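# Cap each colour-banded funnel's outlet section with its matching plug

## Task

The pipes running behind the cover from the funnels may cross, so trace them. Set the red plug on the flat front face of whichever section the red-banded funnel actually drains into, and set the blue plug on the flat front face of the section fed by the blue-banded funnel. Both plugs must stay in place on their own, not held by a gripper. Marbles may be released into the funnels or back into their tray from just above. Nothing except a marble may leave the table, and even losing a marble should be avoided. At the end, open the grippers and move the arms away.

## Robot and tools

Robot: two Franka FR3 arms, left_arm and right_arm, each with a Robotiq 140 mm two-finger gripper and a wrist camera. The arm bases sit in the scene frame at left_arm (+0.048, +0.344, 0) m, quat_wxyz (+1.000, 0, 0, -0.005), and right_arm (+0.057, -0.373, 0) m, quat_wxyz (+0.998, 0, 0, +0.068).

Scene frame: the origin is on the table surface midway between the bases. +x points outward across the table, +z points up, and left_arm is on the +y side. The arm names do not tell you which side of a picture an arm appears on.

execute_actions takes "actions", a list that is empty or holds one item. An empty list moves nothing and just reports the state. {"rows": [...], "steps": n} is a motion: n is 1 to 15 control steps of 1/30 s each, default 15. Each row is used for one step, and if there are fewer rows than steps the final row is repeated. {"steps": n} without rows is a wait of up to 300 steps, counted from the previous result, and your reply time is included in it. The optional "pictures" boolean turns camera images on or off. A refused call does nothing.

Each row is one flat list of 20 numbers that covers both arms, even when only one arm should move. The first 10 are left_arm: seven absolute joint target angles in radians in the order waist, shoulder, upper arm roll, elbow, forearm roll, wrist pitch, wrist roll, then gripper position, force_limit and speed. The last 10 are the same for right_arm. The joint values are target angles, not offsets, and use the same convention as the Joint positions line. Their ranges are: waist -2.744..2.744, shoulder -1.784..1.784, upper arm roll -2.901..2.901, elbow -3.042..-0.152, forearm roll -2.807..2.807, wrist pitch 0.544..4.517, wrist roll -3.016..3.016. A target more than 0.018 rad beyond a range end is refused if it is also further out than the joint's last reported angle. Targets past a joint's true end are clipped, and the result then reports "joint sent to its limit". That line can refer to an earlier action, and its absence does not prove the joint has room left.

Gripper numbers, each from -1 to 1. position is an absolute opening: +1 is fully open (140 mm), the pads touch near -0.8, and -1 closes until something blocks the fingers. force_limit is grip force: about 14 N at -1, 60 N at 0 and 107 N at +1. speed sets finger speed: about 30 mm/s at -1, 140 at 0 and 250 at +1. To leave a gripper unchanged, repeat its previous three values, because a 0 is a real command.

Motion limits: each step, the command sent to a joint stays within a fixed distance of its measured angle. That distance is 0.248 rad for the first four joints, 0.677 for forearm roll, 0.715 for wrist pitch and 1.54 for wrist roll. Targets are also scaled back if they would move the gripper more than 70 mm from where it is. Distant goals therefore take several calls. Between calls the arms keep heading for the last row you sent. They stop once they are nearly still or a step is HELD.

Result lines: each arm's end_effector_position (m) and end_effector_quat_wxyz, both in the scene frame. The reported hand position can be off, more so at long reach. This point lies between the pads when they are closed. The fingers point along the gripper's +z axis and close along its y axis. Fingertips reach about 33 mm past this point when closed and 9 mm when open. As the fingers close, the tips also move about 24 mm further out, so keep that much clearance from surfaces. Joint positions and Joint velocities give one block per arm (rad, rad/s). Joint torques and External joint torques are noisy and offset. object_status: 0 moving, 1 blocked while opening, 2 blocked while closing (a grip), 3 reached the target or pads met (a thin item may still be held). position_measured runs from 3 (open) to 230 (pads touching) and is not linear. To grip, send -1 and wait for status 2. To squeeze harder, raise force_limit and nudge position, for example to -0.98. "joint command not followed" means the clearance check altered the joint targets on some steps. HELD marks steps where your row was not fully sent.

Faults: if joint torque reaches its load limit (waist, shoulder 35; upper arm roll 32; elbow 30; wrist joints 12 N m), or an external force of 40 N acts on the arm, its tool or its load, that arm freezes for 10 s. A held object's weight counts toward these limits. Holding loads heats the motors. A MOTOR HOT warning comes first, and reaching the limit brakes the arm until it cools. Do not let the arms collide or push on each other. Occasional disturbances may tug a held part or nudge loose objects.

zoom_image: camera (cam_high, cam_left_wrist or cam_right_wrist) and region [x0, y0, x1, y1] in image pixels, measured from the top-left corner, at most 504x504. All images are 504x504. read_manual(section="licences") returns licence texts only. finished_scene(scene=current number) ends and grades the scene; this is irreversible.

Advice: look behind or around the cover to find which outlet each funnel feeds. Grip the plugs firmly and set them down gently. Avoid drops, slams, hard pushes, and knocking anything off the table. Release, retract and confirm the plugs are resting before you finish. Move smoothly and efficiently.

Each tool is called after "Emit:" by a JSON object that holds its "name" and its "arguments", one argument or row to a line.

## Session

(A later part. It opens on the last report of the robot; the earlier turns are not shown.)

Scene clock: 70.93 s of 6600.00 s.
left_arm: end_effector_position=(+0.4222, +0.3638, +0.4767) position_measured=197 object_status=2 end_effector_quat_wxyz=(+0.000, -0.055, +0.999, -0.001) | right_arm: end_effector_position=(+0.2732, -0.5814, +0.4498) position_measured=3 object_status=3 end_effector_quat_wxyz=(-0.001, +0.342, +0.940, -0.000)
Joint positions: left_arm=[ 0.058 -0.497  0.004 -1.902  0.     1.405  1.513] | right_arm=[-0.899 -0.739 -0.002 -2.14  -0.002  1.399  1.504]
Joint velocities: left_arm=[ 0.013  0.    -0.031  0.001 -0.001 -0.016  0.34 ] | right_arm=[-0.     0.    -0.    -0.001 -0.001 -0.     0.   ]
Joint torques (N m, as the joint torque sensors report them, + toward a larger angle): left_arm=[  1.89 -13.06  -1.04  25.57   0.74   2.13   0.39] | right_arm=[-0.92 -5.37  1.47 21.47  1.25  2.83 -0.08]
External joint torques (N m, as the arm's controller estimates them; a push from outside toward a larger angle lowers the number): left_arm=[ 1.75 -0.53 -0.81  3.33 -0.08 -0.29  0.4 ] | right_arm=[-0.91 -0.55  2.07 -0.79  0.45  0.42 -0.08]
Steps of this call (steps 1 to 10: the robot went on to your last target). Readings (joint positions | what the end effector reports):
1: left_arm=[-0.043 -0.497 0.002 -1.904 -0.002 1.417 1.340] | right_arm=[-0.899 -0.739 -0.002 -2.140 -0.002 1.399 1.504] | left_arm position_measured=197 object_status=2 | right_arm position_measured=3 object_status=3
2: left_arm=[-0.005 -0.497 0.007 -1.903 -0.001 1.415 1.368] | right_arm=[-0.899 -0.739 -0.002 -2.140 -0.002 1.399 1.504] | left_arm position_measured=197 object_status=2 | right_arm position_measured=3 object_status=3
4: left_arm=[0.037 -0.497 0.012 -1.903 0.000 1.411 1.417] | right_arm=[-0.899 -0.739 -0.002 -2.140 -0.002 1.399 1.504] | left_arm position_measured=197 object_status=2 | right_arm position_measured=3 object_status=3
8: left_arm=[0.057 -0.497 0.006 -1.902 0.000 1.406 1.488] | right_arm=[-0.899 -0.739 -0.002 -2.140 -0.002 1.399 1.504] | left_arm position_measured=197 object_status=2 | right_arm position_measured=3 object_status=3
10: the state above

Emit:
{"name": "execute_actions", "arguments": {
  "actions": [
    {"rows":[[0.062,0,0,-1.335,0,1.336,1.62,-1,-0.5,-0.3,-0.9,-0.74,0,-2.14,0,1.40,1.5,1,0,0]],"steps":15}
  ],
  "pictures": false
}}

Emit:
{"name": "execute_actions", "arguments": {
  "actions": [
    {"rows":[[0.062,0.15,0,-1.2,0,1.35,1.62,-1,-0.5,-0.3,-0.9,-0.74,0,-2.14,0,1.40,1.5,1,0,0]],"steps":8}
  ],
  "pictures": false
}}

Emit:
{"name": "execute_actions", "arguments": {
  "actions": [
    {"rows":[[0.062,0.26,0,-1.2,0,1.46,1.62,-1,-0.5,-0.3,-0.9,-0.74,0,-2.14,0,1.40,1.5,1,0,0]],"steps":15}
  ]
}}

Scene clock: 75.47 s of 6600.00 s.
left_arm: end_effector_position=(+0.5734, +0.3712, +0.4968) position_measured=197 object_status=2 end_effector_quat_wxyz=(-0.001, -0.003, +1.000, -0.000) | right_arm: end_effector_position=(+0.2732, -0.5814, +0.4498) position_measured=3 object_status=3 end_effector_quat_wxyz=(-0.001, +0.342, +0.940, -0.000)
Joint positions: left_arm=[ 0.06   0.003  0.001 -1.341 -0.     1.342  1.616] | right_arm=[-0.899 -0.739 -0.002 -2.14  -0.002  1.399  1.504]
Joint velocities: left_arm=[ 0.    -0.033  0.002  0.077 -0.    -0.015 -0.001] | right_arm=[ 0.001  0.001 -0.001 -0.001  0.     0.001  0.001]
Joint torques (N m, as the joint torque sensors report them, + toward a larger angle): left_arm=[  1.23 -28.68  -1.08  23.13   0.66   1.95   0.32] | right_arm=[-0.5  -5.24  1.8  21.4   1.28  2.92  0.02]
External joint torques (N m, as the arm's controller estimates them; a push from outside toward a larger angle lowers the number): left_arm=[ 1.09 -0.82 -1.22  2.53 -0.14 -0.36  0.32] | right_arm=[-0.5  -0.62  2.39 -0.74  0.48  0.51  0.02]
Steps of this call (steps 1 to 45: the robot went on to your last target; steps 46 to 110: nothing new was sent; then 0.37 s passed at rest; steps 111 to 125: all 15 steps of this action). Readings (joint positions | what the end effector reports):
111: left_arm=[0.060 -0.450 0.002 -1.832 -0.000 1.366 1.616] | right_arm=[-0.899 -0.739 -0.002 -2.140 -0.002 1.399 1.504] | left_arm position_measured=197 object_status=2 | right_arm position_measured=3 object_status=3
112: left_arm=[0.060 -0.381 0.002 -1.748 -0.000 1.362 1.616] | right_arm=[-0.899 -0.739 -0.002 -2.140 -0.002 1.399 1.504] | left_arm position_measured=197 object_status=2 | right_arm position_measured=3 object_status=3
114: left_arm=[0.060 -0.236 0.001 -1.587 -0.000 1.356 1.616] | right_arm=[-0.899 -0.739 -0.002 -2.140 -0.002 1.399 1.504] | left_arm position_measured=197 object_status=2 | right_arm position_measured=3 object_status=3
118: left_arm=[0.060 -0.031 0.001 -1.392 -0.000 1.351 1.616] | right_arm=[-0.899 -0.739 -0.002 -2.140 -0.002 1.399 1.504] | left_arm position_measured=197 object_status=2 | right_arm position_measured=3 object_status=3
125: the state above

Scene clock: 75.73 s of 6600.00 s.
left_arm: end_effector_position=(+0.6176, +0.3735, +0.4726) position_measured=197 object_status=2 end_effector_quat_wxyz=(-0.009, -0.003, +1.000, -0.000) | right_arm: end_effector_position=(+0.2732, -0.5814, +0.4498) position_measured=3 object_status=3 end_effector_quat_wxyz=(-0.001, +0.342, +0.940, -0.000)
Joint positions: left_arm=[ 0.061  0.152  0.001 -1.212 -0.     1.346  1.616] | right_arm=[-0.899 -0.739 -0.002 -2.14  -0.002  1.399  1.504]
Joint velocities: left_arm=[-0.     0.115 -0.001  0.042  0.     0.001  0.001] | right_arm=[-0.    -0.001 -0.    -0.    -0.     0.     0.001]
Joint torques (N m, as the joint torque sensors report them, + toward a larger angle): left_arm=[  0.73 -41.74  -0.8   28.03   0.7    2.88   0.32] | right_arm=[-0.67 -4.78  1.43 20.23  1.23  2.81 -0.13]
External joint torques (N m, as the arm's controller estimates them; a push from outside toward a larger angle lowers the number): left_arm=[ 0.77  1.18 -0.94  2.29 -0.18  0.3   0.32] | right_arm=[-0.65  0.03  2.06 -2.04  0.43  0.39 -0.13]
Steps of this call (steps 1 to 8: all 8 steps of this action). Readings (joint positions | what the end effector reports):
1: left_arm=[0.061 0.029 0.001 -1.295 -0.000 1.337 1.616] | right_arm=[-0.899 -0.739 -0.002 -2.140 -0.002 1.399 1.504] | left_arm position_measured=197 object_status=2 | right_arm position_measured=3 object_status=3
2: left_arm=[0.061 0.060 0.001 -1.257 -0.000 1.342 1.616] | right_arm=[-0.899 -0.739 -0.002 -2.140 -0.002 1.399 1.504] | left_arm position_measured=197 object_status=2 | right_arm position_measured=3 object_status=3
4: left_arm=[0.061 0.108 0.001 -1.224 -0.000 1.346 1.616] | right_arm=[-0.899 -0.739 -0.002 -2.140 -0.002 1.399 1.504] | left_arm position_measured=197 object_status=2 | right_arm position_measured=3 object_status=3
8: the state above

Scene clock: 76.23 s of 6600.00 s.
left_arm: end_effector_position=(+0.6655, +0.3760, +0.4200) position_measured=197 object_status=2 end_effector_quat_wxyz=(-0.006, -0.003, +1.000, -0.000) | right_arm: end_effector_position=(+0.2732, -0.5814, +0.4498) position_measured=3 object_status=3 end_effector_quat_wxyz=(-0.001, +0.342, +0.940, -0.000)
Joint positions: left_arm=[ 0.061  0.263  0.001 -1.202 -0.     1.451  1.616] | right_arm=[-0.899 -0.739 -0.002 -2.14  -0.002  1.399  1.504]
Joint velocities: left_arm=[-0.001 -0.024  0.     0.014  0.     0.038 -0.001] | right_arm=[-0.002 -0.001 -0.001  0.001  0.001 -0.001 -0.   ]
Joint torques (N m, as the joint torque sensors report them, + toward a larger angle): left_arm=[  1.25 -40.12  -0.84  24.7    0.66   2.75   0.42] | right_arm=[-0.83 -5.15  2.01 20.5   1.26  2.85 -0.01]
External joint torques (N m, as the arm's controller estimates them; a push from outside toward a larger angle lowers the number): left_arm=[ 1.21 -2.06 -1.11  2.58 -0.15  0.44  0.42] | right_arm=[-0.77 -0.22  2.69 -1.86  0.46  0.43 -0.01]
Steps of this call (steps 1 to 15: all 15 steps of this action). Readings (joint positions | what the end effector reports):
1: left_arm=[0.061 0.166 0.001 -1.201 -0.000 1.363 1.616] | right_arm=[-0.899 -0.739 -0.002 -2.140 -0.002 1.399 1.504] | left_arm position_measured=197 object_status=2 | right_arm position_measured=3 object_status=3
2: left_arm=[0.061 0.187 0.001 -1.195 -0.000 1.382 1.616] | right_arm=[-0.899 -0.739 -0.002 -2.140 -0.002 1.399 1.504] | left_arm position_measured=197 object_status=2 | right_arm position_measured=3 object_status=3
4: left_arm=[0.061 0.228 0.001 -1.198 -0.000 1.408 1.616] | right_arm=[-0.899 -0.739 -0.002 -2.140 -0.002 1.399 1.504] | left_arm position_measured=197 object_status=2 | right_arm position_measured=3 object_status=3
8: left_arm=[0.061 0.268 0.001 -1.207 -0.000 1.434 1.616] | right_arm=[-0.899 -0.739 -0.002 -2.140 -0.002 1.399 1.504] | left_arm position_measured=197 object_status=2 | right_arm position_measured=3 object_status=3
15: the state above

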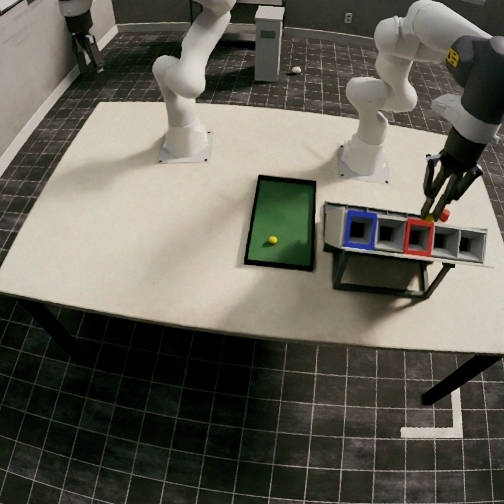

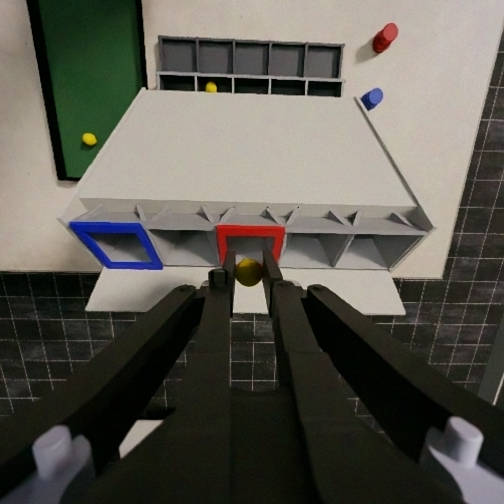

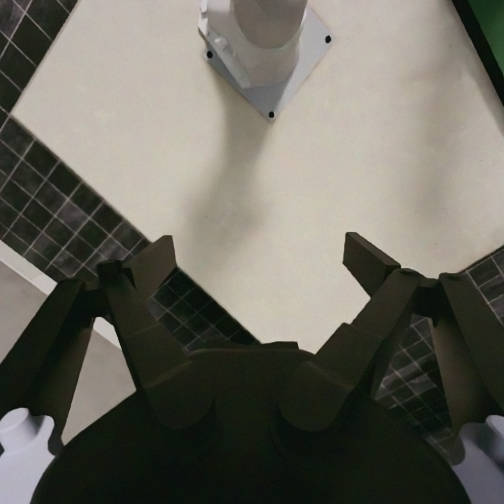

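Emit:
{"name": "execute_actions", "arguments": {
  "actions": [
    {"rows":[[0.062,0.315,0,-1.228,0,1.543,1.62,-1,-0.5,-0.3,-0.9,-0.74,0,-2.14,0,1.40,1.5,1,0,0]],"steps":15}
  ],
  "pictures": false
}}

Emit:
{"name": "execute_actions", "arguments": {
  "actions": [
    {"rows":[[0.062,0.315,0,-1.228,0,1.543,1.62,-0.3,-0.5,-0.3,-0.9,-0.74,0,-2.14,0,1.40,1.5,1,0,0]],"steps":15}
  ],
  "pictures": false
}}

Emit:
{"name": "execute_actions", "arguments": {
  "actions": [
    {"rows":[[0.062,0.15,0,-1.2,0,1.35,1.62,-0.1,-0.5,-0.3,-0.9,-0.74,0,-2.14,0,1.40,1.5,1,0,0]],"steps":12}
  ],
  "pictures": false
}}

Emit:
{"name": "execute_actions", "arguments": {
  "actions": [
    {"steps":40}
  ]
}}

Scene clock: 81.87 s of 6600.00 s.
left_arm: end_effector_position=(+0.6902, +0.3772, +0.3793) position_measured=197 object_status=2 end_effector_quat_wxyz=(-0.006, -0.003, +1.000, -0.000) | right_arm: end_effector_position=(+0.2732, -0.5814, +0.4498) position_measured=3 object_status=3 end_effector_quat_wxyz=(-0.001, +0.342, +0.940, -0.000)
Joint positions: left_arm=[ 0.061  0.318  0.001 -1.23  -0.     1.536  1.616] | right_arm=[-0.899 -0.739 -0.002 -2.14  -0.002  1.399  1.504]
Joint velocities: left_arm=[ 0.001 -0.01   0.     0.006 -0.     0.029 -0.001] | right_arm=[-0.     0.001  0.001  0.002  0.    -0.     0.001]
Joint torques (N m, as the joint torque sensors report them, + toward a larger angle): left_arm=[  1.12 -43.03  -0.6   25.53   0.7    2.94   0.3 ] | right_arm=[-0.96 -4.16  2.03 20.22  1.26  2.81 -0.11]
External joint torques (N m, as the arm's controller estimates them; a push from outside toward a larger angle lowers the number): left_arm=[ 1.1  -1.91 -0.91  2.38 -0.12  0.58  0.3 ] | right_arm=[-0.98  0.52  2.57 -1.99  0.45  0.39 -0.11]
Steps of this call (steps 1 to 15: the robot went on to your last target; steps 16 to 90: nothing new was sent; then 2.13 s passed at rest; steps 91 to 105: all 15 steps of this action). Readings (joint positions | what the end effector reports):
91: left_arm=[0.061 0.265 0.001 -1.203 -0.000 1.471 1.616] | right_arm=[-0.899 -0.739 -0.002 -2.140 -0.002 1.399 1.504] | left_arm position_measured=197 object_status=2 | right_arm position_measured=3 object_status=3
92: left_arm=[0.061 0.274 0.001 -1.207 -0.000 1.485 1.616] | right_arm=[-0.899 -0.739 -0.002 -2.140 -0.002 1.399 1.504] | left_arm position_measured=197 object_status=2 | right_arm position_measured=3 object_status=3
94: left_arm=[0.061 0.295 0.001 -1.217 -0.000 1.503 1.616] | right_arm=[-0.899 -0.739 -0.002 -2.140 -0.002 1.399 1.504] | left_arm position_measured=197 object_status=2 | right_arm position_measured=3 object_status=3
98: left_arm=[0.061 0.319 0.001 -1.230 -0.000 1.522 1.616] | right_arm=[-0.899 -0.739 -0.002 -2.140 -0.002 1.399 1.504] | left_arm position_measured=197 object_status=2 | right_arm position_measured=3 object_status=3
105: the state above

Scene clock: 82.37 s of 6600.00 s.
left_arm: end_effector_position=(+0.6916, +0.3773, +0.3802) position_measured=167 object_status=3 end_effector_quat_wxyz=(-0.003, -0.003, +1.000, +0.000) | right_arm: end_effector_position=(+0.2732, -0.5814, +0.4498) position_measured=3 object_status=3 end_effector_quat_wxyz=(-0.001, +0.342, +0.940, -0.000)
Joint positions: left_arm=[ 0.061  0.317  0.001 -1.229 -0.     1.54   1.616] | right_arm=[-0.899 -0.739 -0.002 -2.14  -0.002  1.399  1.504]
Joint velocities: left_arm=[ 0.001 -0.    -0.    -0.    -0.     0.001 -0.   ] | right_arm=[-0.     0.002 -0.    -0.001  0.     0.001  0.002]
Joint torques (N m, as the joint torque sensors report them, + toward a larger angle): left_arm=[  1.17 -43.23  -0.68  25.55   0.65   2.82   0.27] | right_arm=[-0.61 -4.92  1.45 21.4   1.21  2.78 -0.01]
External joint torques (N m, as the arm's controller estimates them; a push from outside toward a larger angle lowers the number): left_arm=[ 1.17 -1.61 -0.99  2.11 -0.17  0.41  0.27] | right_arm=[-0.59 -0.31  2.06 -0.74  0.41  0.37 -0.01]
Steps of this call (steps 1 to 15: all 15 steps of this action). Readings (joint positions | what the end effector reports):
1: left_arm=[0.061 0.318 0.001 -1.229 -0.000 1.537 1.616] | right_arm=[-0.899 -0.739 -0.002 -2.140 -0.002 1.399 1.504] | left_arm position_measured=197 object_status=0 | right_arm position_measured=3 object_status=3
2: left_arm=[0.061 0.317 0.001 -1.229 -0.000 1.537 1.616] | right_arm=[-0.899 -0.739 -0.002 -2.140 -0.002 1.399 1.504] | left_arm position_measured=196 object_status=0 | right_arm position_measured=3 object_status=3
4: left_arm=[0.061 0.317 0.001 -1.229 -0.000 1.538 1.616] | right_arm=[-0.899 -0.739 -0.002 -2.140 -0.002 1.399 1.504] | left_arm position_measured=181 object_status=0 | right_arm position_measured=3 object_status=3
8: left_arm=[0.061 0.317 0.001 -1.229 -0.000 1.539 1.616] | right_arm=[-0.899 -0.739 -0.002 -2.140 -0.002 1.399 1.504] | left_arm position_measured=167 object_status=0 | right_arm position_measured=3 object_status=3
15: the state above

Scene clock: 82.77 s of 6600.00 s.
left_arm: end_effector_position=(+0.6284, +0.3740, +0.4931) position_measured=141 object_status=3 end_effector_quat_wxyz=(+0.025, -0.003, +1.000, +0.001) | right_arm: end_effector_position=(+0.2732, -0.5814, +0.4498) position_measured=3 object_status=3 end_effector_quat_wxyz=(-0.001, +0.342, +0.940, -0.000)
Joint positions: left_arm=[ 0.061  0.137  0.001 -1.192 -0.     1.378  1.616] | right_arm=[-0.899 -0.739 -0.002 -2.14  -0.002  1.399  1.504]
Joint velocities: left_arm=[ 0.001  0.04  -0.001 -0.037  0.002 -0.15   0.   ] | right_arm=[ 0.001 -0.     0.001 -0.001  0.    -0.001 -0.   ]
Joint torques (N m, as the joint torque sensors report them, + toward a larger angle): left_arm=[  0.47 -28.33  -0.65  19.46   0.65   2.08   0.36] | right_arm=[-0.43 -5.37  1.7  20.73  1.32  2.83  0.01]
External joint torques (N m, as the arm's controller estimates them; a push from outside toward a larger angle lowers the number): left_arm=[ 0.47  1.11 -0.77  0.06 -0.09 -0.34  0.36] | right_arm=[-0.44 -0.64  2.27 -1.45  0.51  0.43  0.01]
Steps of this call (steps 1 to 12: all 12 steps of this action). Readings (joint positions | what the end effector reports):
1: left_arm=[0.061 0.309 0.001 -1.233 -0.000 1.522 1.616] | right_arm=[-0.899 -0.739 -0.002 -2.140 -0.002 1.399 1.504] | left_arm position_measured=167 object_status=0 | right_arm position_measured=3 object_status=3
2: left_arm=[0.061 0.291 0.001 -1.233 -0.000 1.503 1.616] | right_arm=[-0.899 -0.739 -0.002 -2.140 -0.002 1.399 1.504] | left_arm position_measured=162 object_status=0 | right_arm position_measured=3 object_status=3
4: left_arm=[0.061 0.243 0.001 -1.225 -0.000 1.466 1.616] | right_arm=[-0.899 -0.739 -0.002 -2.140 -0.002 1.399 1.504] | left_arm position_measured=150 object_status=0 | right_arm position_measured=3 object_status=3
8: left_arm=[0.061 0.154 0.001 -1.197 -0.000 1.406 1.616] | right_arm=[-0.899 -0.739 -0.002 -2.140 -0.002 1.399 1.504] | left_arm position_measured=141 object_status=0 | right_arm position_measured=3 object_status=3
12: the state above

Scene clock: 84.10 s of 6600.00 s.
left_arm: end_effector_position=(+0.6211, +0.3737, +0.4799) position_measured=141 object_status=3 end_effector_quat_wxyz=(+0.002, -0.003, +1.000, +0.000) | right_arm: end_effector_position=(+0.2732, -0.5814, +0.4498) position_measured=3 object_status=3 end_effector_quat_wxyz=(-0.001, +0.342, +0.940, -0.000)
Joint positions: left_arm=[ 0.061  0.149  0.001 -1.2   -0.     1.353  1.616] | right_arm=[-0.899 -0.739 -0.002 -2.14  -0.002  1.399  1.504]
Joint velocities: left_arm=[ 0.002 -0.    -0.    -0.001  0.    -0.001 -0.002] | right_arm=[ 0.001  0.001  0.001 -0.     0.     0.001  0.001]
Joint torques (N m, as the joint torque sensors report them, + toward a larger angle): left_arm=[  0.74 -33.13  -1.17  23.23   0.7    2.03   0.31] | right_arm=[-1.07 -5.64  1.75 20.6   1.26  2.95  0.  ]
External joint torques (N m, as the arm's controller estimates them; a push from outside toward a larger angle lowers the number): left_arm=[ 0.69  1.54 -1.36  1.44 -0.11 -0.4   0.31] | right_arm=[-1.11 -0.83  2.26 -1.66  0.45  0.54  0.  ]
Steps of this call (steps 1 to 30: the robot went on to your last target; steps 31 to 40: nothing new was sent). Readings (joint positions | what the end effector reports):
1: left_arm=[0.061 0.139 0.001 -1.193 -0.000 1.374 1.616] | right_arm=[-0.899 -0.739 -0.002 -2.140 -0.002 1.399 1.504] | left_arm position_measured=141 object_status=3 | right_arm position_measured=3 object_status=3
2: left_arm=[0.061 0.141 0.001 -1.195 -0.000 1.370 1.616] | right_arm=[-0.899 -0.739 -0.002 -2.140 -0.002 1.399 1.504] | left_arm position_measured=141 object_status=3 | right_arm position_measured=3 object_status=3
4: left_arm=[0.061 0.146 0.001 -1.198 -0.000 1.364 1.616] | right_arm=[-0.899 -0.739 -0.002 -2.140 -0.002 1.399 1.504] | left_arm position_measured=141 object_status=3 | right_arm position_measured=3 object_status=3
8: left_arm=[0.061 0.149 0.001 -1.200 -0.000 1.358 1.616] | right_arm=[-0.899 -0.739 -0.002 -2.140 -0.002 1.399 1.504] | left_arm position_measured=141 object_status=3 | right_arm position_measured=3 object_status=3
40: the state above
All arms were judged still, so your last target was given up. Only a new action makes them travel on or press farther. Fingers that are still opening or closing keep moving.

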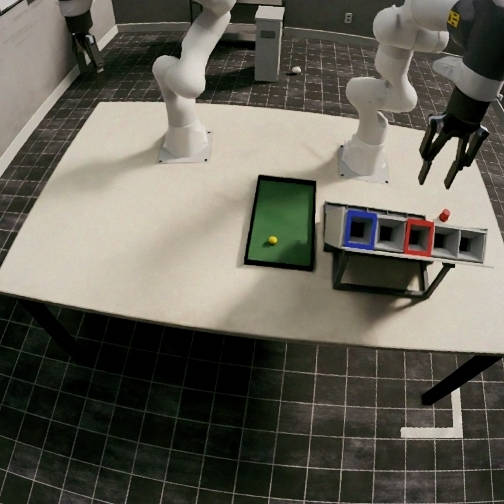

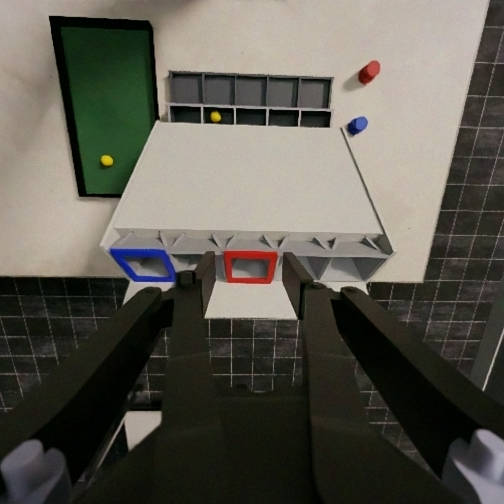

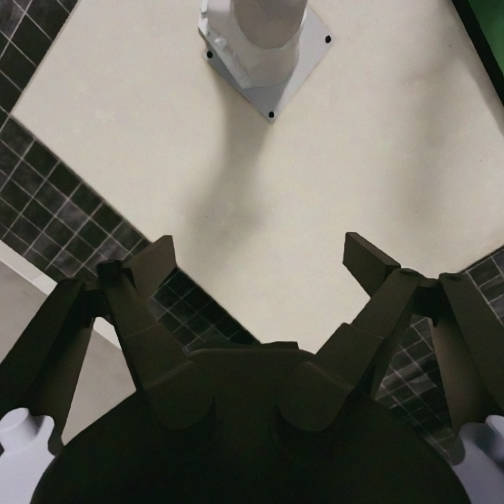

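Emit:
{"name": "execute_actions", "arguments": {
  "actions": [
    {"rows":[[0.3,-0.5,0,-2.0,0,1.5,1.9,-0.1,-0.5,-0.3,-0.9,-0.74,0,-2.14,0,1.40,1.5,1,0,0]],"steps":15}
  ],
  "pictures": false
}}

Emit:
{"name": "execute_actions", "arguments": {
  "actions": [
    {"rows":[[0.911,-0.5,0,-2.0,0,1.5,2.472,-0.1,-0.5,-0.3,-0.9,-0.74,0,-2.14,0,1.40,1.5,1,0,0]],"steps":15}
  ]
}}

Emit:
{"name": "execute_actions", "arguments": {
  "actions": [
    {"rows":[[0.911,-0.473,0,-2.602,0,2.129,2.472,-0.1,-0.5,-0.3,-0.9,-0.74,0,-2.14,0,1.40,1.5,1,0,0]],"steps":15}
  ],
  "pictures": false
}}

Emit:
{"name": "execute_actions", "arguments": {
  "actions": [
    {"steps":20}
  ]
}}

Scene clock: 89.13 s of 6600.00 s.
left_arm: end_effector_position=(+0.4177, +0.4552, +0.4509) position_measured=141 object_status=3 end_effector_quat_wxyz=(+0.004, -0.018, +1.000, +0.000) | right_arm: end_effector_position=(+0.2732, -0.5814, +0.4498) position_measured=3 object_status=3 end_effector_quat_wxyz=(-0.001, +0.342, +0.940, -0.000)
Joint positions: left_arm=[ 0.298 -0.499  0.004 -1.974 -0.     1.484  1.827] | right_arm=[-0.899 -0.739 -0.002 -2.14  -0.002  1.399  1.504]
Joint velocities: left_arm=[-0.001  0.004 -0.035 -0.359 -0.     0.068  0.23 ] | right_arm=[ 0.    -0.001  0.    -0.001  0.001 -0.    -0.001]
Joint torques (N m, as the joint torque sensors report them, + toward a larger angle): left_arm=[  1.   -12.37  -1.65  26.95   0.75   3.2    0.4 ] | right_arm=[-0.27 -5.72  1.6  20.63  1.28  2.85 -0.04]
External joint torques (N m, as the arm's controller estimates them; a push from outside toward a larger angle lowers the number): left_arm=[ 0.64  1.39 -1.72  1.28 -0.17  0.43  0.4 ] | right_arm=[-0.3  -0.88  2.13 -1.62  0.46  0.44 -0.04]
Steps of this call (steps 1 to 120: nothing new was sent; then 0.53 s passed at rest; steps 121 to 135: all 15 steps of this action). Readings (joint positions | what the end effector reports):
121: left_arm=[0.082 0.126 -0.012 -1.239 -0.002 1.366 1.629] | right_arm=[-0.899 -0.739 -0.002 -2.140 -0.002 1.399 1.504] | left_arm position_measured=141 object_status=3 | right_arm position_measured=3 object_status=3
122: left_arm=[0.111 0.094 -0.016 -1.283 -0.003 1.377 1.643] | right_arm=[-0.899 -0.739 -0.002 -2.140 -0.002 1.399 1.504] | left_arm position_measured=141 object_status=3 | right_arm position_measured=3 object_status=3
124: left_arm=[0.176 0.010 -0.012 -1.384 -0.003 1.403 1.673] | right_arm=[-0.899 -0.739 -0.002 -2.140 -0.002 1.399 1.504] | left_arm position_measured=141 object_status=3 | right_arm position_measured=3 object_status=3
128: left_arm=[0.279 -0.262 0.009 -1.682 -0.001 1.454 1.747] | right_arm=[-0.899 -0.739 -0.002 -2.140 -0.002 1.399 1.504] | left_arm position_measured=141 object_status=3 | right_arm position_measured=3 object_status=3
135: the state above

Scene clock: 89.63 s of 6600.00 s.
left_arm: end_effector_position=(+0.2868, +0.6465, +0.4399) position_measured=141 object_status=3 end_effector_quat_wxyz=(+0.000, -0.085, +0.996, -0.004) | right_arm: end_effector_position=(+0.2732, -0.5814, +0.4498) position_measured=3 object_status=3 end_effector_quat_wxyz=(-0.001, +0.342, +0.940, -0.000)
Joint positions: left_arm=[ 0.903 -0.497  0.009 -1.999 -0.001  1.496  2.302] | right_arm=[-0.899 -0.739 -0.002 -2.14  -0.002  1.399  1.504]
Joint velocities: left_arm=[ 0.1   -0.004 -0.048  0.    -0.001  0.005  0.548] | right_arm=[ 0.     0.    -0.001  0.002  0.001 -0.    -0.001]
Joint torques (N m, as the joint torque sensors report them, + toward a larger angle): left_arm=[  0.56 -14.79  -3.17  24.1    0.84   2.83   0.41] | right_arm=[-0.13 -5.35  2.02 21.18  1.3   2.88  0.05]
External joint torques (N m, as the arm's controller estimates them; a push from outside toward a larger angle lowers the number): left_arm=[ 2.22 -1.4  -0.53  0.99  0.31  0.42  0.42] | right_arm=[-0.09 -0.54  2.7  -1.12  0.51  0.46  0.05]
Steps of this call (steps 1 to 15: all 15 steps of this action). Readings (joint positions | what the end effector reports):
1: left_arm=[0.342 -0.498 -0.014 -1.982 -0.003 1.485 1.873] | right_arm=[-0.899 -0.739 -0.002 -2.140 -0.002 1.399 1.504] | left_arm position_measured=141 object_status=3 | right_arm position_measured=3 object_status=3
2: left_arm=[0.393 -0.497 -0.017 -1.987 -0.004 1.486 1.916] | right_arm=[-0.899 -0.739 -0.002 -2.140 -0.002 1.399 1.504] | left_arm position_measured=141 object_status=3 | right_arm position_measured=3 object_status=3
4: left_arm=[0.500 -0.497 -0.013 -1.993 -0.004 1.489 1.991] | right_arm=[-0.899 -0.739 -0.002 -2.140 -0.002 1.399 1.504] | left_arm position_measured=141 object_status=3 | right_arm position_measured=3 object_status=3
8: left_arm=[0.722 -0.497 -0.005 -1.997 -0.003 1.493 2.115] | right_arm=[-0.899 -0.739 -0.002 -2.140 -0.002 1.399 1.504] | left_arm position_measured=141 object_status=3 | right_arm position_measured=3 object_status=3
15: the state above

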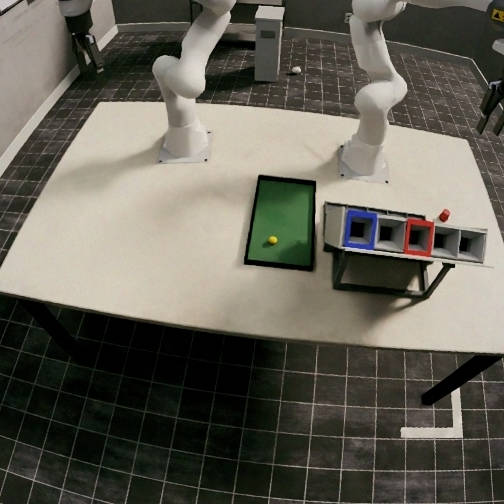

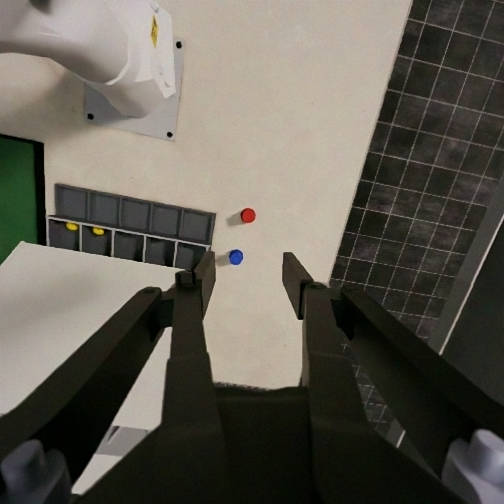

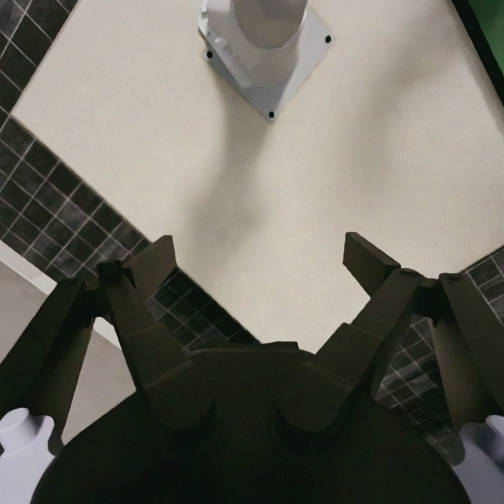

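Scene clock: 90.13 s of 6600.00 s.
left_arm: end_effector_position=(+0.2741, +0.6293, +0.1938) position_measured=141 object_status=3 end_effector_quat_wxyz=(-0.025, -0.026, +0.999, -0.031) | right_arm: end_effector_position=(+0.2732, -0.5814, +0.4498) position_measured=3 object_status=3 end_effector_quat_wxyz=(-0.001, +0.342, +0.940, -0.000)
Joint positions: left_arm=[ 0.909 -0.464  0.002 -2.596 -0.     2.053  2.42 ] | right_arm=[-0.899 -0.739 -0.002 -2.14  -0.002  1.399  1.504]
Joint velocities: left_arm=[ 0.002 -0.009 -0.002 -0.147  0.001  0.418  0.158] | right_arm=[-0.001 -0.001 -0.    -0.001  0.002  0.    -0.   ]
Joint torques (N m, as the joint torque sensors report them, + toward a larger angle): left_arm=[  1.18 -19.35  -1.29  29.29   0.78   3.22   0.25] | right_arm=[-1.39 -5.74  1.6  20.84  1.32  2.82 -0.08]
External joint torques (N m, as the arm's controller estimates them; a push from outside toward a larger angle lowers the number): left_arm=[ 1.3  -1.27 -0.68  2.13 -0.05  0.45  0.25] | right_arm=[-1.36 -0.95  2.25 -1.39  0.52  0.41 -0.08]
Steps of this call (steps 1 to 15: all 15 steps of this action). Readings (joint positions | what the end effector reports):
1: left_arm=[0.904 -0.503 0.009 -2.023 -0.000 1.544 2.311] | right_arm=[-0.899 -0.739 -0.002 -2.140 -0.002 1.399 1.504] | left_arm position_measured=141 object_status=3 | right_arm position_measured=3 object_status=3
2: left_arm=[0.904 -0.505 0.008 -2.057 -0.000 1.596 2.318] | right_arm=[-0.899 -0.739 -0.002 -2.140 -0.002 1.399 1.504] | left_arm position_measured=141 object_status=3 | right_arm position_measured=3 object_status=3
4: left_arm=[0.905 -0.501 0.006 -2.141 -0.000 1.701 2.335] | right_arm=[-0.899 -0.739 -0.002 -2.140 -0.002 1.399 1.504] | left_arm position_measured=141 object_status=3 | right_arm position_measured=3 object_status=3
8: left_arm=[0.907 -0.486 0.003 -2.354 -0.000 1.879 2.369] | right_arm=[-0.899 -0.739 -0.002 -2.140 -0.002 1.399 1.504] | left_arm position_measured=141 object_status=3 | right_arm position_measured=3 object_status=3
15: the state above

Scene clock: 90.80 s of 6600.00 s.
left_arm: end_effector_position=(+0.2877, +0.6463, +0.1993) position_measured=141 object_status=3 end_effector_quat_wxyz=(-0.001, -0.004, +1.000, -0.002) | right_arm: end_effector_position=(+0.2732, -0.5814, +0.4498) position_measured=3 object_status=3 end_effector_quat_wxyz=(-0.001, +0.342, +0.940, -0.000)
Joint positions: left_arm=[ 0.909 -0.471  0.002 -2.601 -0.     2.125  2.463] | right_arm=[-0.899 -0.739 -0.002 -2.14  -0.002  1.399  1.504]
Joint velocities: left_arm=[-0.     0.    -0.     0.001 -0.001  0.008  0.019] | right_arm=[ 0.001  0.     0.     0.    -0.001  0.    -0.002]
Joint torques (N m, as the joint torque sensors report them, + toward a larger angle): left_arm=[  1.53 -15.99  -1.13  24.4    0.8    2.78   0.27] | right_arm=[-0.98 -4.9   2.05 21.01  1.22  2.87  0.05]
External joint torques (N m, as the arm's controller estimates them; a push from outside toward a larger angle lowers the number): left_arm=[ 1.57 -1.21 -0.62  0.93  0.07  0.37  0.27] | right_arm=[-0.97 -0.14  2.66 -1.21  0.42  0.46  0.05]
Steps of this call (steps 1 to 20: the robot went on to your last target). Readings (joint positions | what the end effector reports):
1: left_arm=[0.909 -0.465 0.002 -2.599 -0.000 2.066 2.425] | right_arm=[-0.899 -0.739 -0.002 -2.140 -0.002 1.399 1.504] | left_arm position_measured=141 object_status=3 | right_arm position_measured=3 object_status=3
2: left_arm=[0.909 -0.466 0.002 -2.600 -0.000 2.076 2.429] | right_arm=[-0.899 -0.739 -0.002 -2.140 -0.002 1.399 1.504] | left_arm position_measured=141 object_status=3 | right_arm position_measured=3 object_status=3
4: left_arm=[0.909 -0.469 0.002 -2.600 -0.000 2.093 2.437] | right_arm=[-0.899 -0.739 -0.002 -2.140 -0.002 1.399 1.504] | left_arm position_measured=141 object_status=3 | right_arm position_measured=3 object_status=3
8: left_arm=[0.909 -0.470 0.002 -2.600 -0.000 2.111 2.448] | right_arm=[-0.899 -0.739 -0.002 -2.140 -0.002 1.399 1.504] | left_arm position_measured=141 object_status=3 | right_arm position_measured=3 object_status=3
20: the state above

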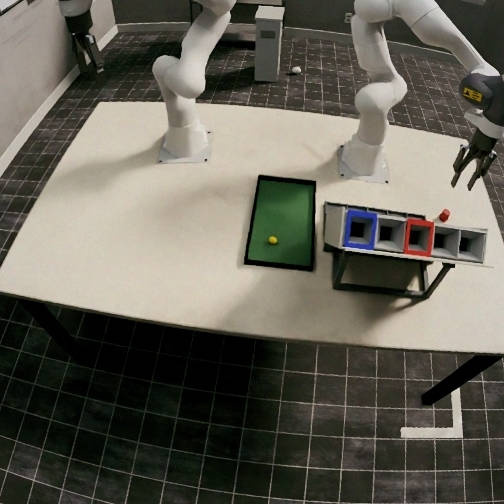

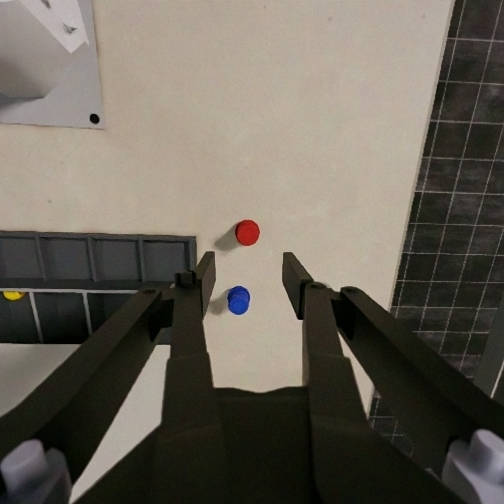

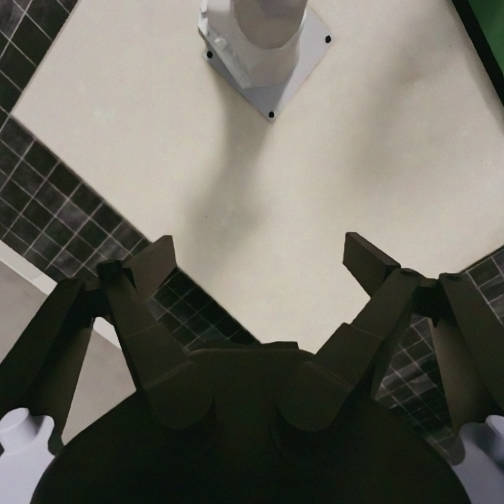

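Emit:
{"name": "execute_actions", "arguments": {
  "actions": [
    {"rows":[[0.938,-0.322,0,-2.763,0,2.441,2.5,-0.1,-0.5,-0.3,-0.9,-0.74,0,-2.14,0,1.40,1.5,1,0,0]],"steps":15}
  ],
  "pictures": false
}}

Emit:
{"name": "execute_actions", "arguments": {
  "actions": [
    {"steps":12}
  ]
}}

Scene clock: 95.67 s of 6600.00 s.
left_arm: end_effector_position=(+0.2697, +0.6389, +0.0972) position_measured=141 object_status=3 end_effector_quat_wxyz=(-0.007, -0.003, +1.000, -0.010) | right_arm: end_effector_position=(+0.2732, -0.5814, +0.4498) position_measured=3 object_status=3 end_effector_quat_wxyz=(-0.001, +0.342, +0.940, -0.000)
Joint positions: left_arm=[ 0.936 -0.321 -0.    -2.764 -0.     2.419  2.49 ] | right_arm=[-0.899 -0.739 -0.002 -2.14  -0.002  1.399  1.504]
Joint velocities: left_arm=[ 0.001  0.    -0.     0.     0.     0.118  0.018] | right_arm=[-0.001 -0.     0.002 -0.001 -0.001  0.001 -0.001]
Joint torques (N m, as the joint torque sensors report them, + toward a larger angle): left_arm=[  1.12 -17.09  -0.48  23.75   0.51   2.73   0.31] | right_arm=[-1.11 -5.6   1.67 21.23  1.24  2.81  0.01]
External joint torques (N m, as the arm's controller estimates them; a push from outside toward a larger angle lowers the number): left_arm=[ 1.11 -0.17 -0.18  3.43 -0.05  0.42  0.31] | right_arm=[-1.07 -0.84  2.28 -0.99  0.45  0.4   0.01]
Steps of this call (steps 1 to 15: the robot went on to your last target; steps 16 to 90: nothing new was sent; then 1.37 s passed at rest; steps 91 to 105: all 15 steps of this action). Readings (joint positions | what the end effector reports):
91: left_arm=[0.913 -0.460 0.000 -2.617 -0.000 2.167 2.470] | right_arm=[-0.899 -0.739 -0.002 -2.140 -0.002 1.399 1.504] | left_arm position_measured=141 object_status=3 | right_arm position_measured=3 object_status=3
92: left_arm=[0.918 -0.435 -0.000 -2.645 -0.000 2.206 2.472] | right_arm=[-0.899 -0.739 -0.002 -2.140 -0.002 1.399 1.504] | left_arm position_measured=141 object_status=3 | right_arm position_measured=3 object_status=3
94: left_arm=[0.928 -0.372 -0.000 -2.708 -0.000 2.280 2.476] | right_arm=[-0.899 -0.739 -0.002 -2.140 -0.002 1.399 1.504] | left_arm position_measured=141 object_status=3 | right_arm position_measured=3 object_status=3
98: left_arm=[0.935 -0.321 -0.000 -2.763 -0.000 2.361 2.483] | right_arm=[-0.899 -0.739 -0.002 -2.140 -0.002 1.399 1.504] | left_arm position_measured=141 object_status=3 | right_arm position_measured=3 object_status=3
105: the state above

Scene clock: 96.07 s of 6600.00 s.
left_arm: end_effector_position=(+0.2730, +0.6434, +0.0987) position_measured=141 object_status=3 end_effector_quat_wxyz=(-0.002, -0.001, +1.000, -0.003) | right_arm: end_effector_position=(+0.2732, -0.5814, +0.4498) position_measured=3 object_status=3 end_effector_quat_wxyz=(-0.001, +0.342, +0.940, -0.000)
Joint positions: left_arm=[ 0.936 -0.321 -0.    -2.764 -0.     2.437  2.494] | right_arm=[-0.899 -0.739 -0.002 -2.14  -0.002  1.399  1.504]
Joint velocities: left_arm=[-0.001 -0.     0.    -0.     0.     0.01   0.005] | right_arm=[-0.001 -0.    -0.001  0.001  0.001  0.    -0.   ]
Joint torques (N m, as the joint torque sensors report them, + toward a larger angle): left_arm=[  0.95 -17.65   0.03  22.78   0.54   2.84   0.35] | right_arm=[-0.55 -4.73  1.33 20.26  1.3   2.83 -0.07]
External joint torques (N m, as the arm's controller estimates them; a push from outside toward a larger angle lowers the number): left_arm=[ 0.99 -0.68  0.37  2.36 -0.02  0.45  0.35] | right_arm=[-0.5   0.09  2.   -2.02  0.51  0.41 -0.07]
Steps of this call (steps 1 to 12: the robot went on to your last target). Readings (joint positions | what the end effector reports):
1: left_arm=[0.936 -0.321 -0.000 -2.764 -0.000 2.423 2.491] | right_arm=[-0.899 -0.739 -0.002 -2.140 -0.002 1.399 1.504] | left_arm position_measured=141 object_status=3 | right_arm position_measured=3 object_status=3
2: left_arm=[0.936 -0.321 -0.000 -2.764 -0.000 2.426 2.491] | right_arm=[-0.899 -0.739 -0.002 -2.140 -0.002 1.399 1.504] | left_arm position_measured=141 object_status=3 | right_arm position_measured=3 object_status=3
4: left_arm=[0.936 -0.321 -0.000 -2.764 -0.000 2.430 2.492] | right_arm=[-0.899 -0.739 -0.002 -2.140 -0.002 1.399 1.504] | left_arm position_measured=141 object_status=3 | right_arm position_measured=3 object_status=3
8: left_arm=[0.936 -0.321 -0.000 -2.764 -0.000 2.434 2.494] | right_arm=[-0.899 -0.739 -0.002 -2.140 -0.002 1.399 1.504] | left_arm position_measured=141 object_status=3 | right_arm position_measured=3 object_status=3
12: the state above

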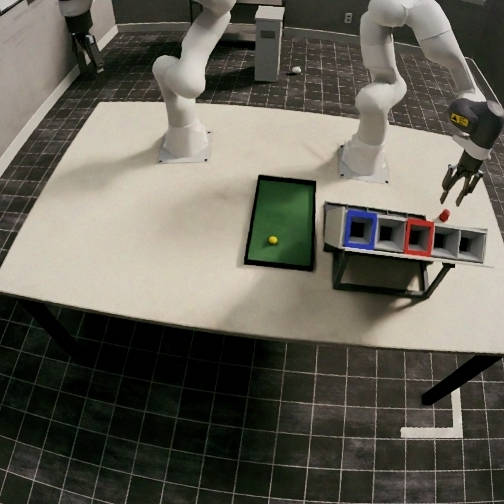

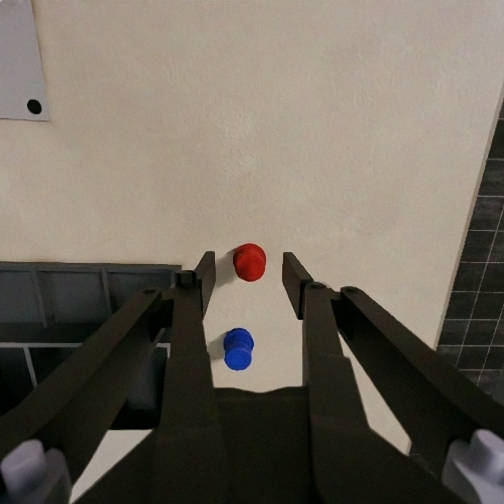

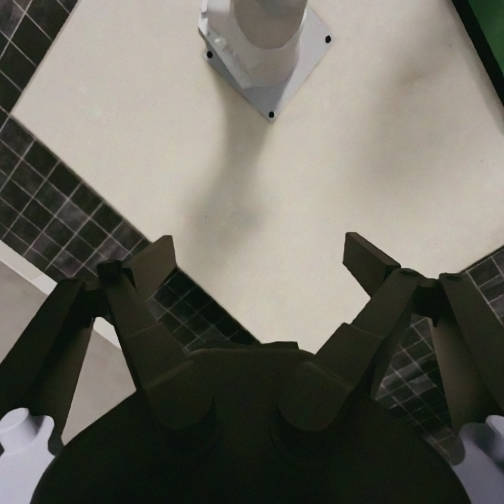

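Emit:
{"name": "execute_actions", "arguments": {
  "actions": [
    {"rows":[[0.924,-0.26,0,-2.77,0,2.52,2.487,-0.1,-0.5,-0.3,-0.9,-0.74,0,-2.14,0,1.40,1.5,1,0,0],[0.924,-0.26,0,-2.77,0,2.52,2.487,-0.1,-0.5,-0.3,-0.9,-0.74,0,-2.14,0,1.40,1.5,1,0,0],[0.924,-0.26,0,-2.77,0,2.52,2.487,-0.1,-0.5,-0.3,-0.9,-0.74,0,-2.14,0,1.40,1.5,1,0,0],[0.924,-0.26,0,-2.77,0,2.52,2.487,-0.1,-0.5,-0.3,-0.9,-0.74,0,-2.14,0,1.40,1.5,1,0,0],[0.924,-0.2,0,-2.78,0,2.59,2.487,-0.1,-0.5,-0.3,-0.9,-0.74,0,-2.14,0,1.40,1.5,1,0,0],[0.924,-0.2,0,-2.78,0,2.59,2.487,-0.1,-0.5,-0.3,-0.9,-0.74,0,-2.14,0,1.40,1.5,1,0,0],[0.924,-0.2,0,-2.78,0,2.59,2.487,-0.1,-0.5,-0.3,-0.9,-0.74,0,-2.14,0,1.40,1.5,1,0,0],[0.924,-0.2,0,-2.78,0,2.59,2.487,-0.1,-0.5,-0.3,-0.9,-0.74,0,-2.14,0,1.40,1.5,1,0,0],[0.924,-0.154,0,-2.788,0,2.636,2.487,-0.1,-0.5,-0.3,-0.9,-0.74,0,-2.14,0,1.40,1.5,1,0,0]],"steps":15}
  ],
  "pictures": false
}}

Emit:
{"name": "execute_actions", "arguments": {
  "actions": [
    {"steps":10}
  ],
  "pictures": false
}}

Emit:
{"name": "execute_actions", "arguments": {
  "actions": [
    {"rows":[[0.924,-0.154,0,-2.788,0,2.636,2.487,-1,-0.5,-0.4,-0.9,-0.74,0,-2.14,0,1.40,1.5,1,0,0]],"steps":15}
  ]
}}

Scene clock: 103.70 s of 6600.00 s.
left_arm: end_effector_position=(+0.2743, +0.6395, +0.0427) position_measured=141 object_status=3 end_effector_quat_wxyz=(-0.007, +0.002, +1.000, -0.009) | right_arm: end_effector_position=(+0.2732, -0.5814, +0.4498) position_measured=3 object_status=3 end_effector_quat_wxyz=(-0.001, +0.342, +0.940, -0.000)
Joint positions: left_arm=[ 0.926 -0.157  0.    -2.788 -0.     2.608  2.492] | right_arm=[-0.899 -0.739 -0.002 -2.14  -0.002  1.399  1.504]
Joint velocities: left_arm=[-0.     0.021 -0.     0.    -0.001  0.148 -0.002] | right_arm=[ 0.002  0.     0.002  0.     0.001  0.    -0.001]
Joint torques (N m, as the joint torque sensors report them, + toward a larger angle): left_arm=[ -1.75 -20.22  -0.71  20.5    0.5    2.89   0.04] | right_arm=[-0.75 -4.72  1.55 20.55  1.22  2.82 -0.15]
External joint torques (N m, as the arm's controller estimates them; a push from outside toward a larger angle lowers the number): left_arm=[-1.76  0.73 -0.57  1.99  0.07  0.48  0.04] | right_arm=[-0.82  0.1   2.02 -1.7   0.4   0.4  -0.15]
Steps of this call (steps 1 to 30: the robot went on to your last target; steps 31 to 90: nothing new was sent; then 4.13 s passed at rest; steps 91 to 105: all 15 steps of this action). Readings (joint positions | what the end effector reports):
91: left_arm=[0.934 -0.311 0.000 -2.763 -0.000 2.452 2.496] | right_arm=[-0.899 -0.739 -0.002 -2.140 -0.002 1.399 1.504] | left_arm position_measured=141 object_status=3 | right_arm position_measured=3 object_status=3
92: left_arm=[0.931 -0.295 0.000 -2.763 -0.000 2.465 2.495] | right_arm=[-0.899 -0.739 -0.002 -2.140 -0.002 1.399 1.504] | left_arm position_measured=141 object_status=3 | right_arm position_measured=3 object_status=3
94: left_arm=[0.928 -0.274 0.000 -2.768 -0.000 2.482 2.494] | right_arm=[-0.899 -0.739 -0.002 -2.140 -0.002 1.399 1.504] | left_arm position_measured=141 object_status=3 | right_arm position_measured=3 object_status=3
98: left_arm=[0.927 -0.214 0.000 -2.778 -0.000 2.539 2.493] | right_arm=[-0.899 -0.739 -0.002 -2.140 -0.002 1.399 1.504] | left_arm position_measured=141 object_status=3 | right_arm position_measured=3 object_status=3
105: the state above

Scene clock: 104.03 s of 6600.00 s.
left_arm: end_effector_position=(+0.2784, +0.6449, +0.0444) position_measured=141 object_status=3 end_effector_quat_wxyz=(-0.000, +0.002, +1.000, -0.001) | right_arm: end_effector_position=(+0.2732, -0.5814, +0.4498) position_measured=3 object_status=3 end_effector_quat_wxyz=(-0.001, +0.342, +0.940, -0.000)
Joint positions: left_arm=[ 0.926 -0.156  0.    -2.788 -0.     2.63   2.491] | right_arm=[-0.899 -0.739 -0.002 -2.14  -0.002  1.399  1.504]
Joint velocities: left_arm=[ 0.002  0.     0.001 -0.001 -0.002  0.02  -0.002] | right_arm=[ 0.001  0.001  0.    -0.001  0.    -0.    -0.   ]
Joint torques (N m, as the joint torque sensors report them, + toward a larger angle): left_arm=[ -1.03 -18.29  -1.11  19.89   0.36   2.85  -0.08] | right_arm=[-0.85 -4.96  1.35 20.98  1.33  2.82  0.01]
External joint torques (N m, as the arm's controller estimates them; a push from outside toward a larger angle lowers the number): left_arm=[-1.09  1.87 -1.01  2.12 -0.06  0.46 -0.08] | right_arm=[-0.89 -0.33  1.9  -1.16  0.52  0.41  0.01]
Steps of this call (steps 1 to 10: the robot went on to your last target). Readings (joint positions | what the end effector reports):
1: left_arm=[0.926 -0.156 0.000 -2.788 -0.000 2.613 2.492] | right_arm=[-0.899 -0.739 -0.002 -2.140 -0.002 1.399 1.504] | left_arm position_measured=141 object_status=3 | right_arm position_measured=3 object_status=3
2: left_arm=[0.926 -0.156 0.000 -2.788 -0.000 2.617 2.492] | right_arm=[-0.899 -0.739 -0.002 -2.140 -0.002 1.399 1.504] | left_arm position_measured=141 object_status=3 | right_arm position_measured=3 object_status=3
4: left_arm=[0.926 -0.156 0.000 -2.788 -0.000 2.622 2.492] | right_arm=[-0.899 -0.739 -0.002 -2.140 -0.002 1.399 1.504] | left_arm position_measured=141 object_status=3 | right_arm position_measured=3 object_status=3
8: left_arm=[0.926 -0.156 0.000 -2.788 -0.000 2.628 2.491] | right_arm=[-0.899 -0.739 -0.002 -2.140 -0.002 1.399 1.504] | left_arm position_measured=141 object_status=3 | right_arm position_measured=3 object_status=3
10: the state above

Scene clock: 104.53 s of 6600.00 s.
left_arm: end_effector_position=(+0.2790, +0.6456, +0.0447) position_measured=189 object_status=0 end_effector_quat_wxyz=(+0.000, +0.002, +1.000, +0.000) | right_arm: end_effector_position=(+0.2732, -0.5814, +0.4498) position_measured=3 object_status=3 end_effector_quat_wxyz=(-0.001, +0.342, +0.940, -0.000)
Joint positions: left_arm=[ 0.926 -0.156  0.    -2.788 -0.     2.633  2.491] | right_arm=[-0.899 -0.739 -0.002 -2.14  -0.002  1.399  1.504]
Joint velocities: left_arm=[-0.     0.    -0.     0.    -0.001  0.001  0.   ] | right_arm=[0.001 0.001 0.001 0.001 0.    0.001 0.001]
Joint torques (N m, as the joint torque sensors report them, + toward a larger angle): left_arm=[ -1.85 -18.49  -0.64  19.04   0.47   2.9   -0.03] | right_arm=[-0.79 -5.55  1.89 21.08  1.22  2.83  0.02]
External joint torques (N m, as the arm's controller estimates them; a push from outside toward a larger angle lowers the number): left_arm=[-1.87  1.71 -0.51  1.14  0.04  0.48 -0.03] | right_arm=[-0.81 -0.84  2.45 -1.13  0.42  0.42  0.02]
Steps of this call (steps 1 to 15: all 15 steps of this action). Readings (joint positions | what the end effector reports):
1: left_arm=[0.926 -0.156 0.000 -2.788 -0.000 2.631 2.491] | right_arm=[-0.899 -0.739 -0.002 -2.140 -0.002 1.399 1.504] | left_arm position_measured=141 object_status=0 | right_arm position_measured=3 object_status=3
2: left_arm=[0.926 -0.156 0.000 -2.788 -0.000 2.631 2.491] | right_arm=[-0.899 -0.739 -0.002 -2.140 -0.002 1.399 1.504] | left_arm position_measured=146 object_status=0 | right_arm position_measured=3 object_status=3
4: left_arm=[0.926 -0.156 0.000 -2.788 -0.000 2.632 2.491] | right_arm=[-0.899 -0.739 -0.002 -2.140 -0.002 1.399 1.504] | left_arm position_measured=156 object_status=0 | right_arm position_measured=3 object_status=3
8: left_arm=[0.926 -0.156 0.000 -2.788 -0.000 2.633 2.491] | right_arm=[-0.899 -0.739 -0.002 -2.140 -0.002 1.399 1.504] | left_arm position_measured=177 object_status=0 | right_arm position_measured=3 object_status=3
15: the state above

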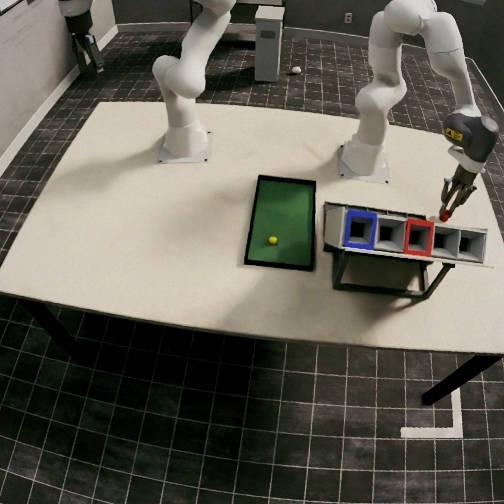

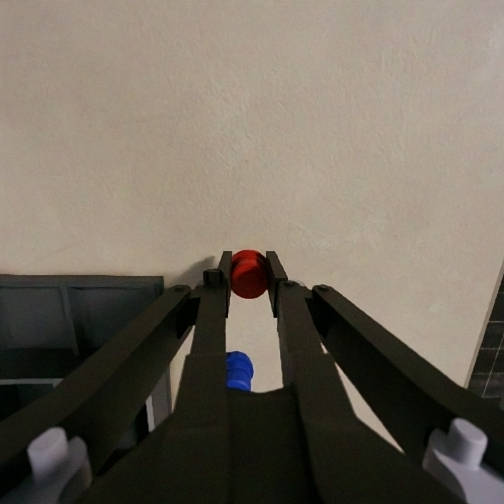

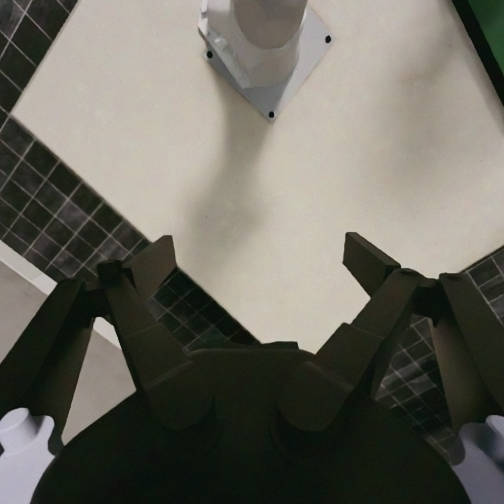

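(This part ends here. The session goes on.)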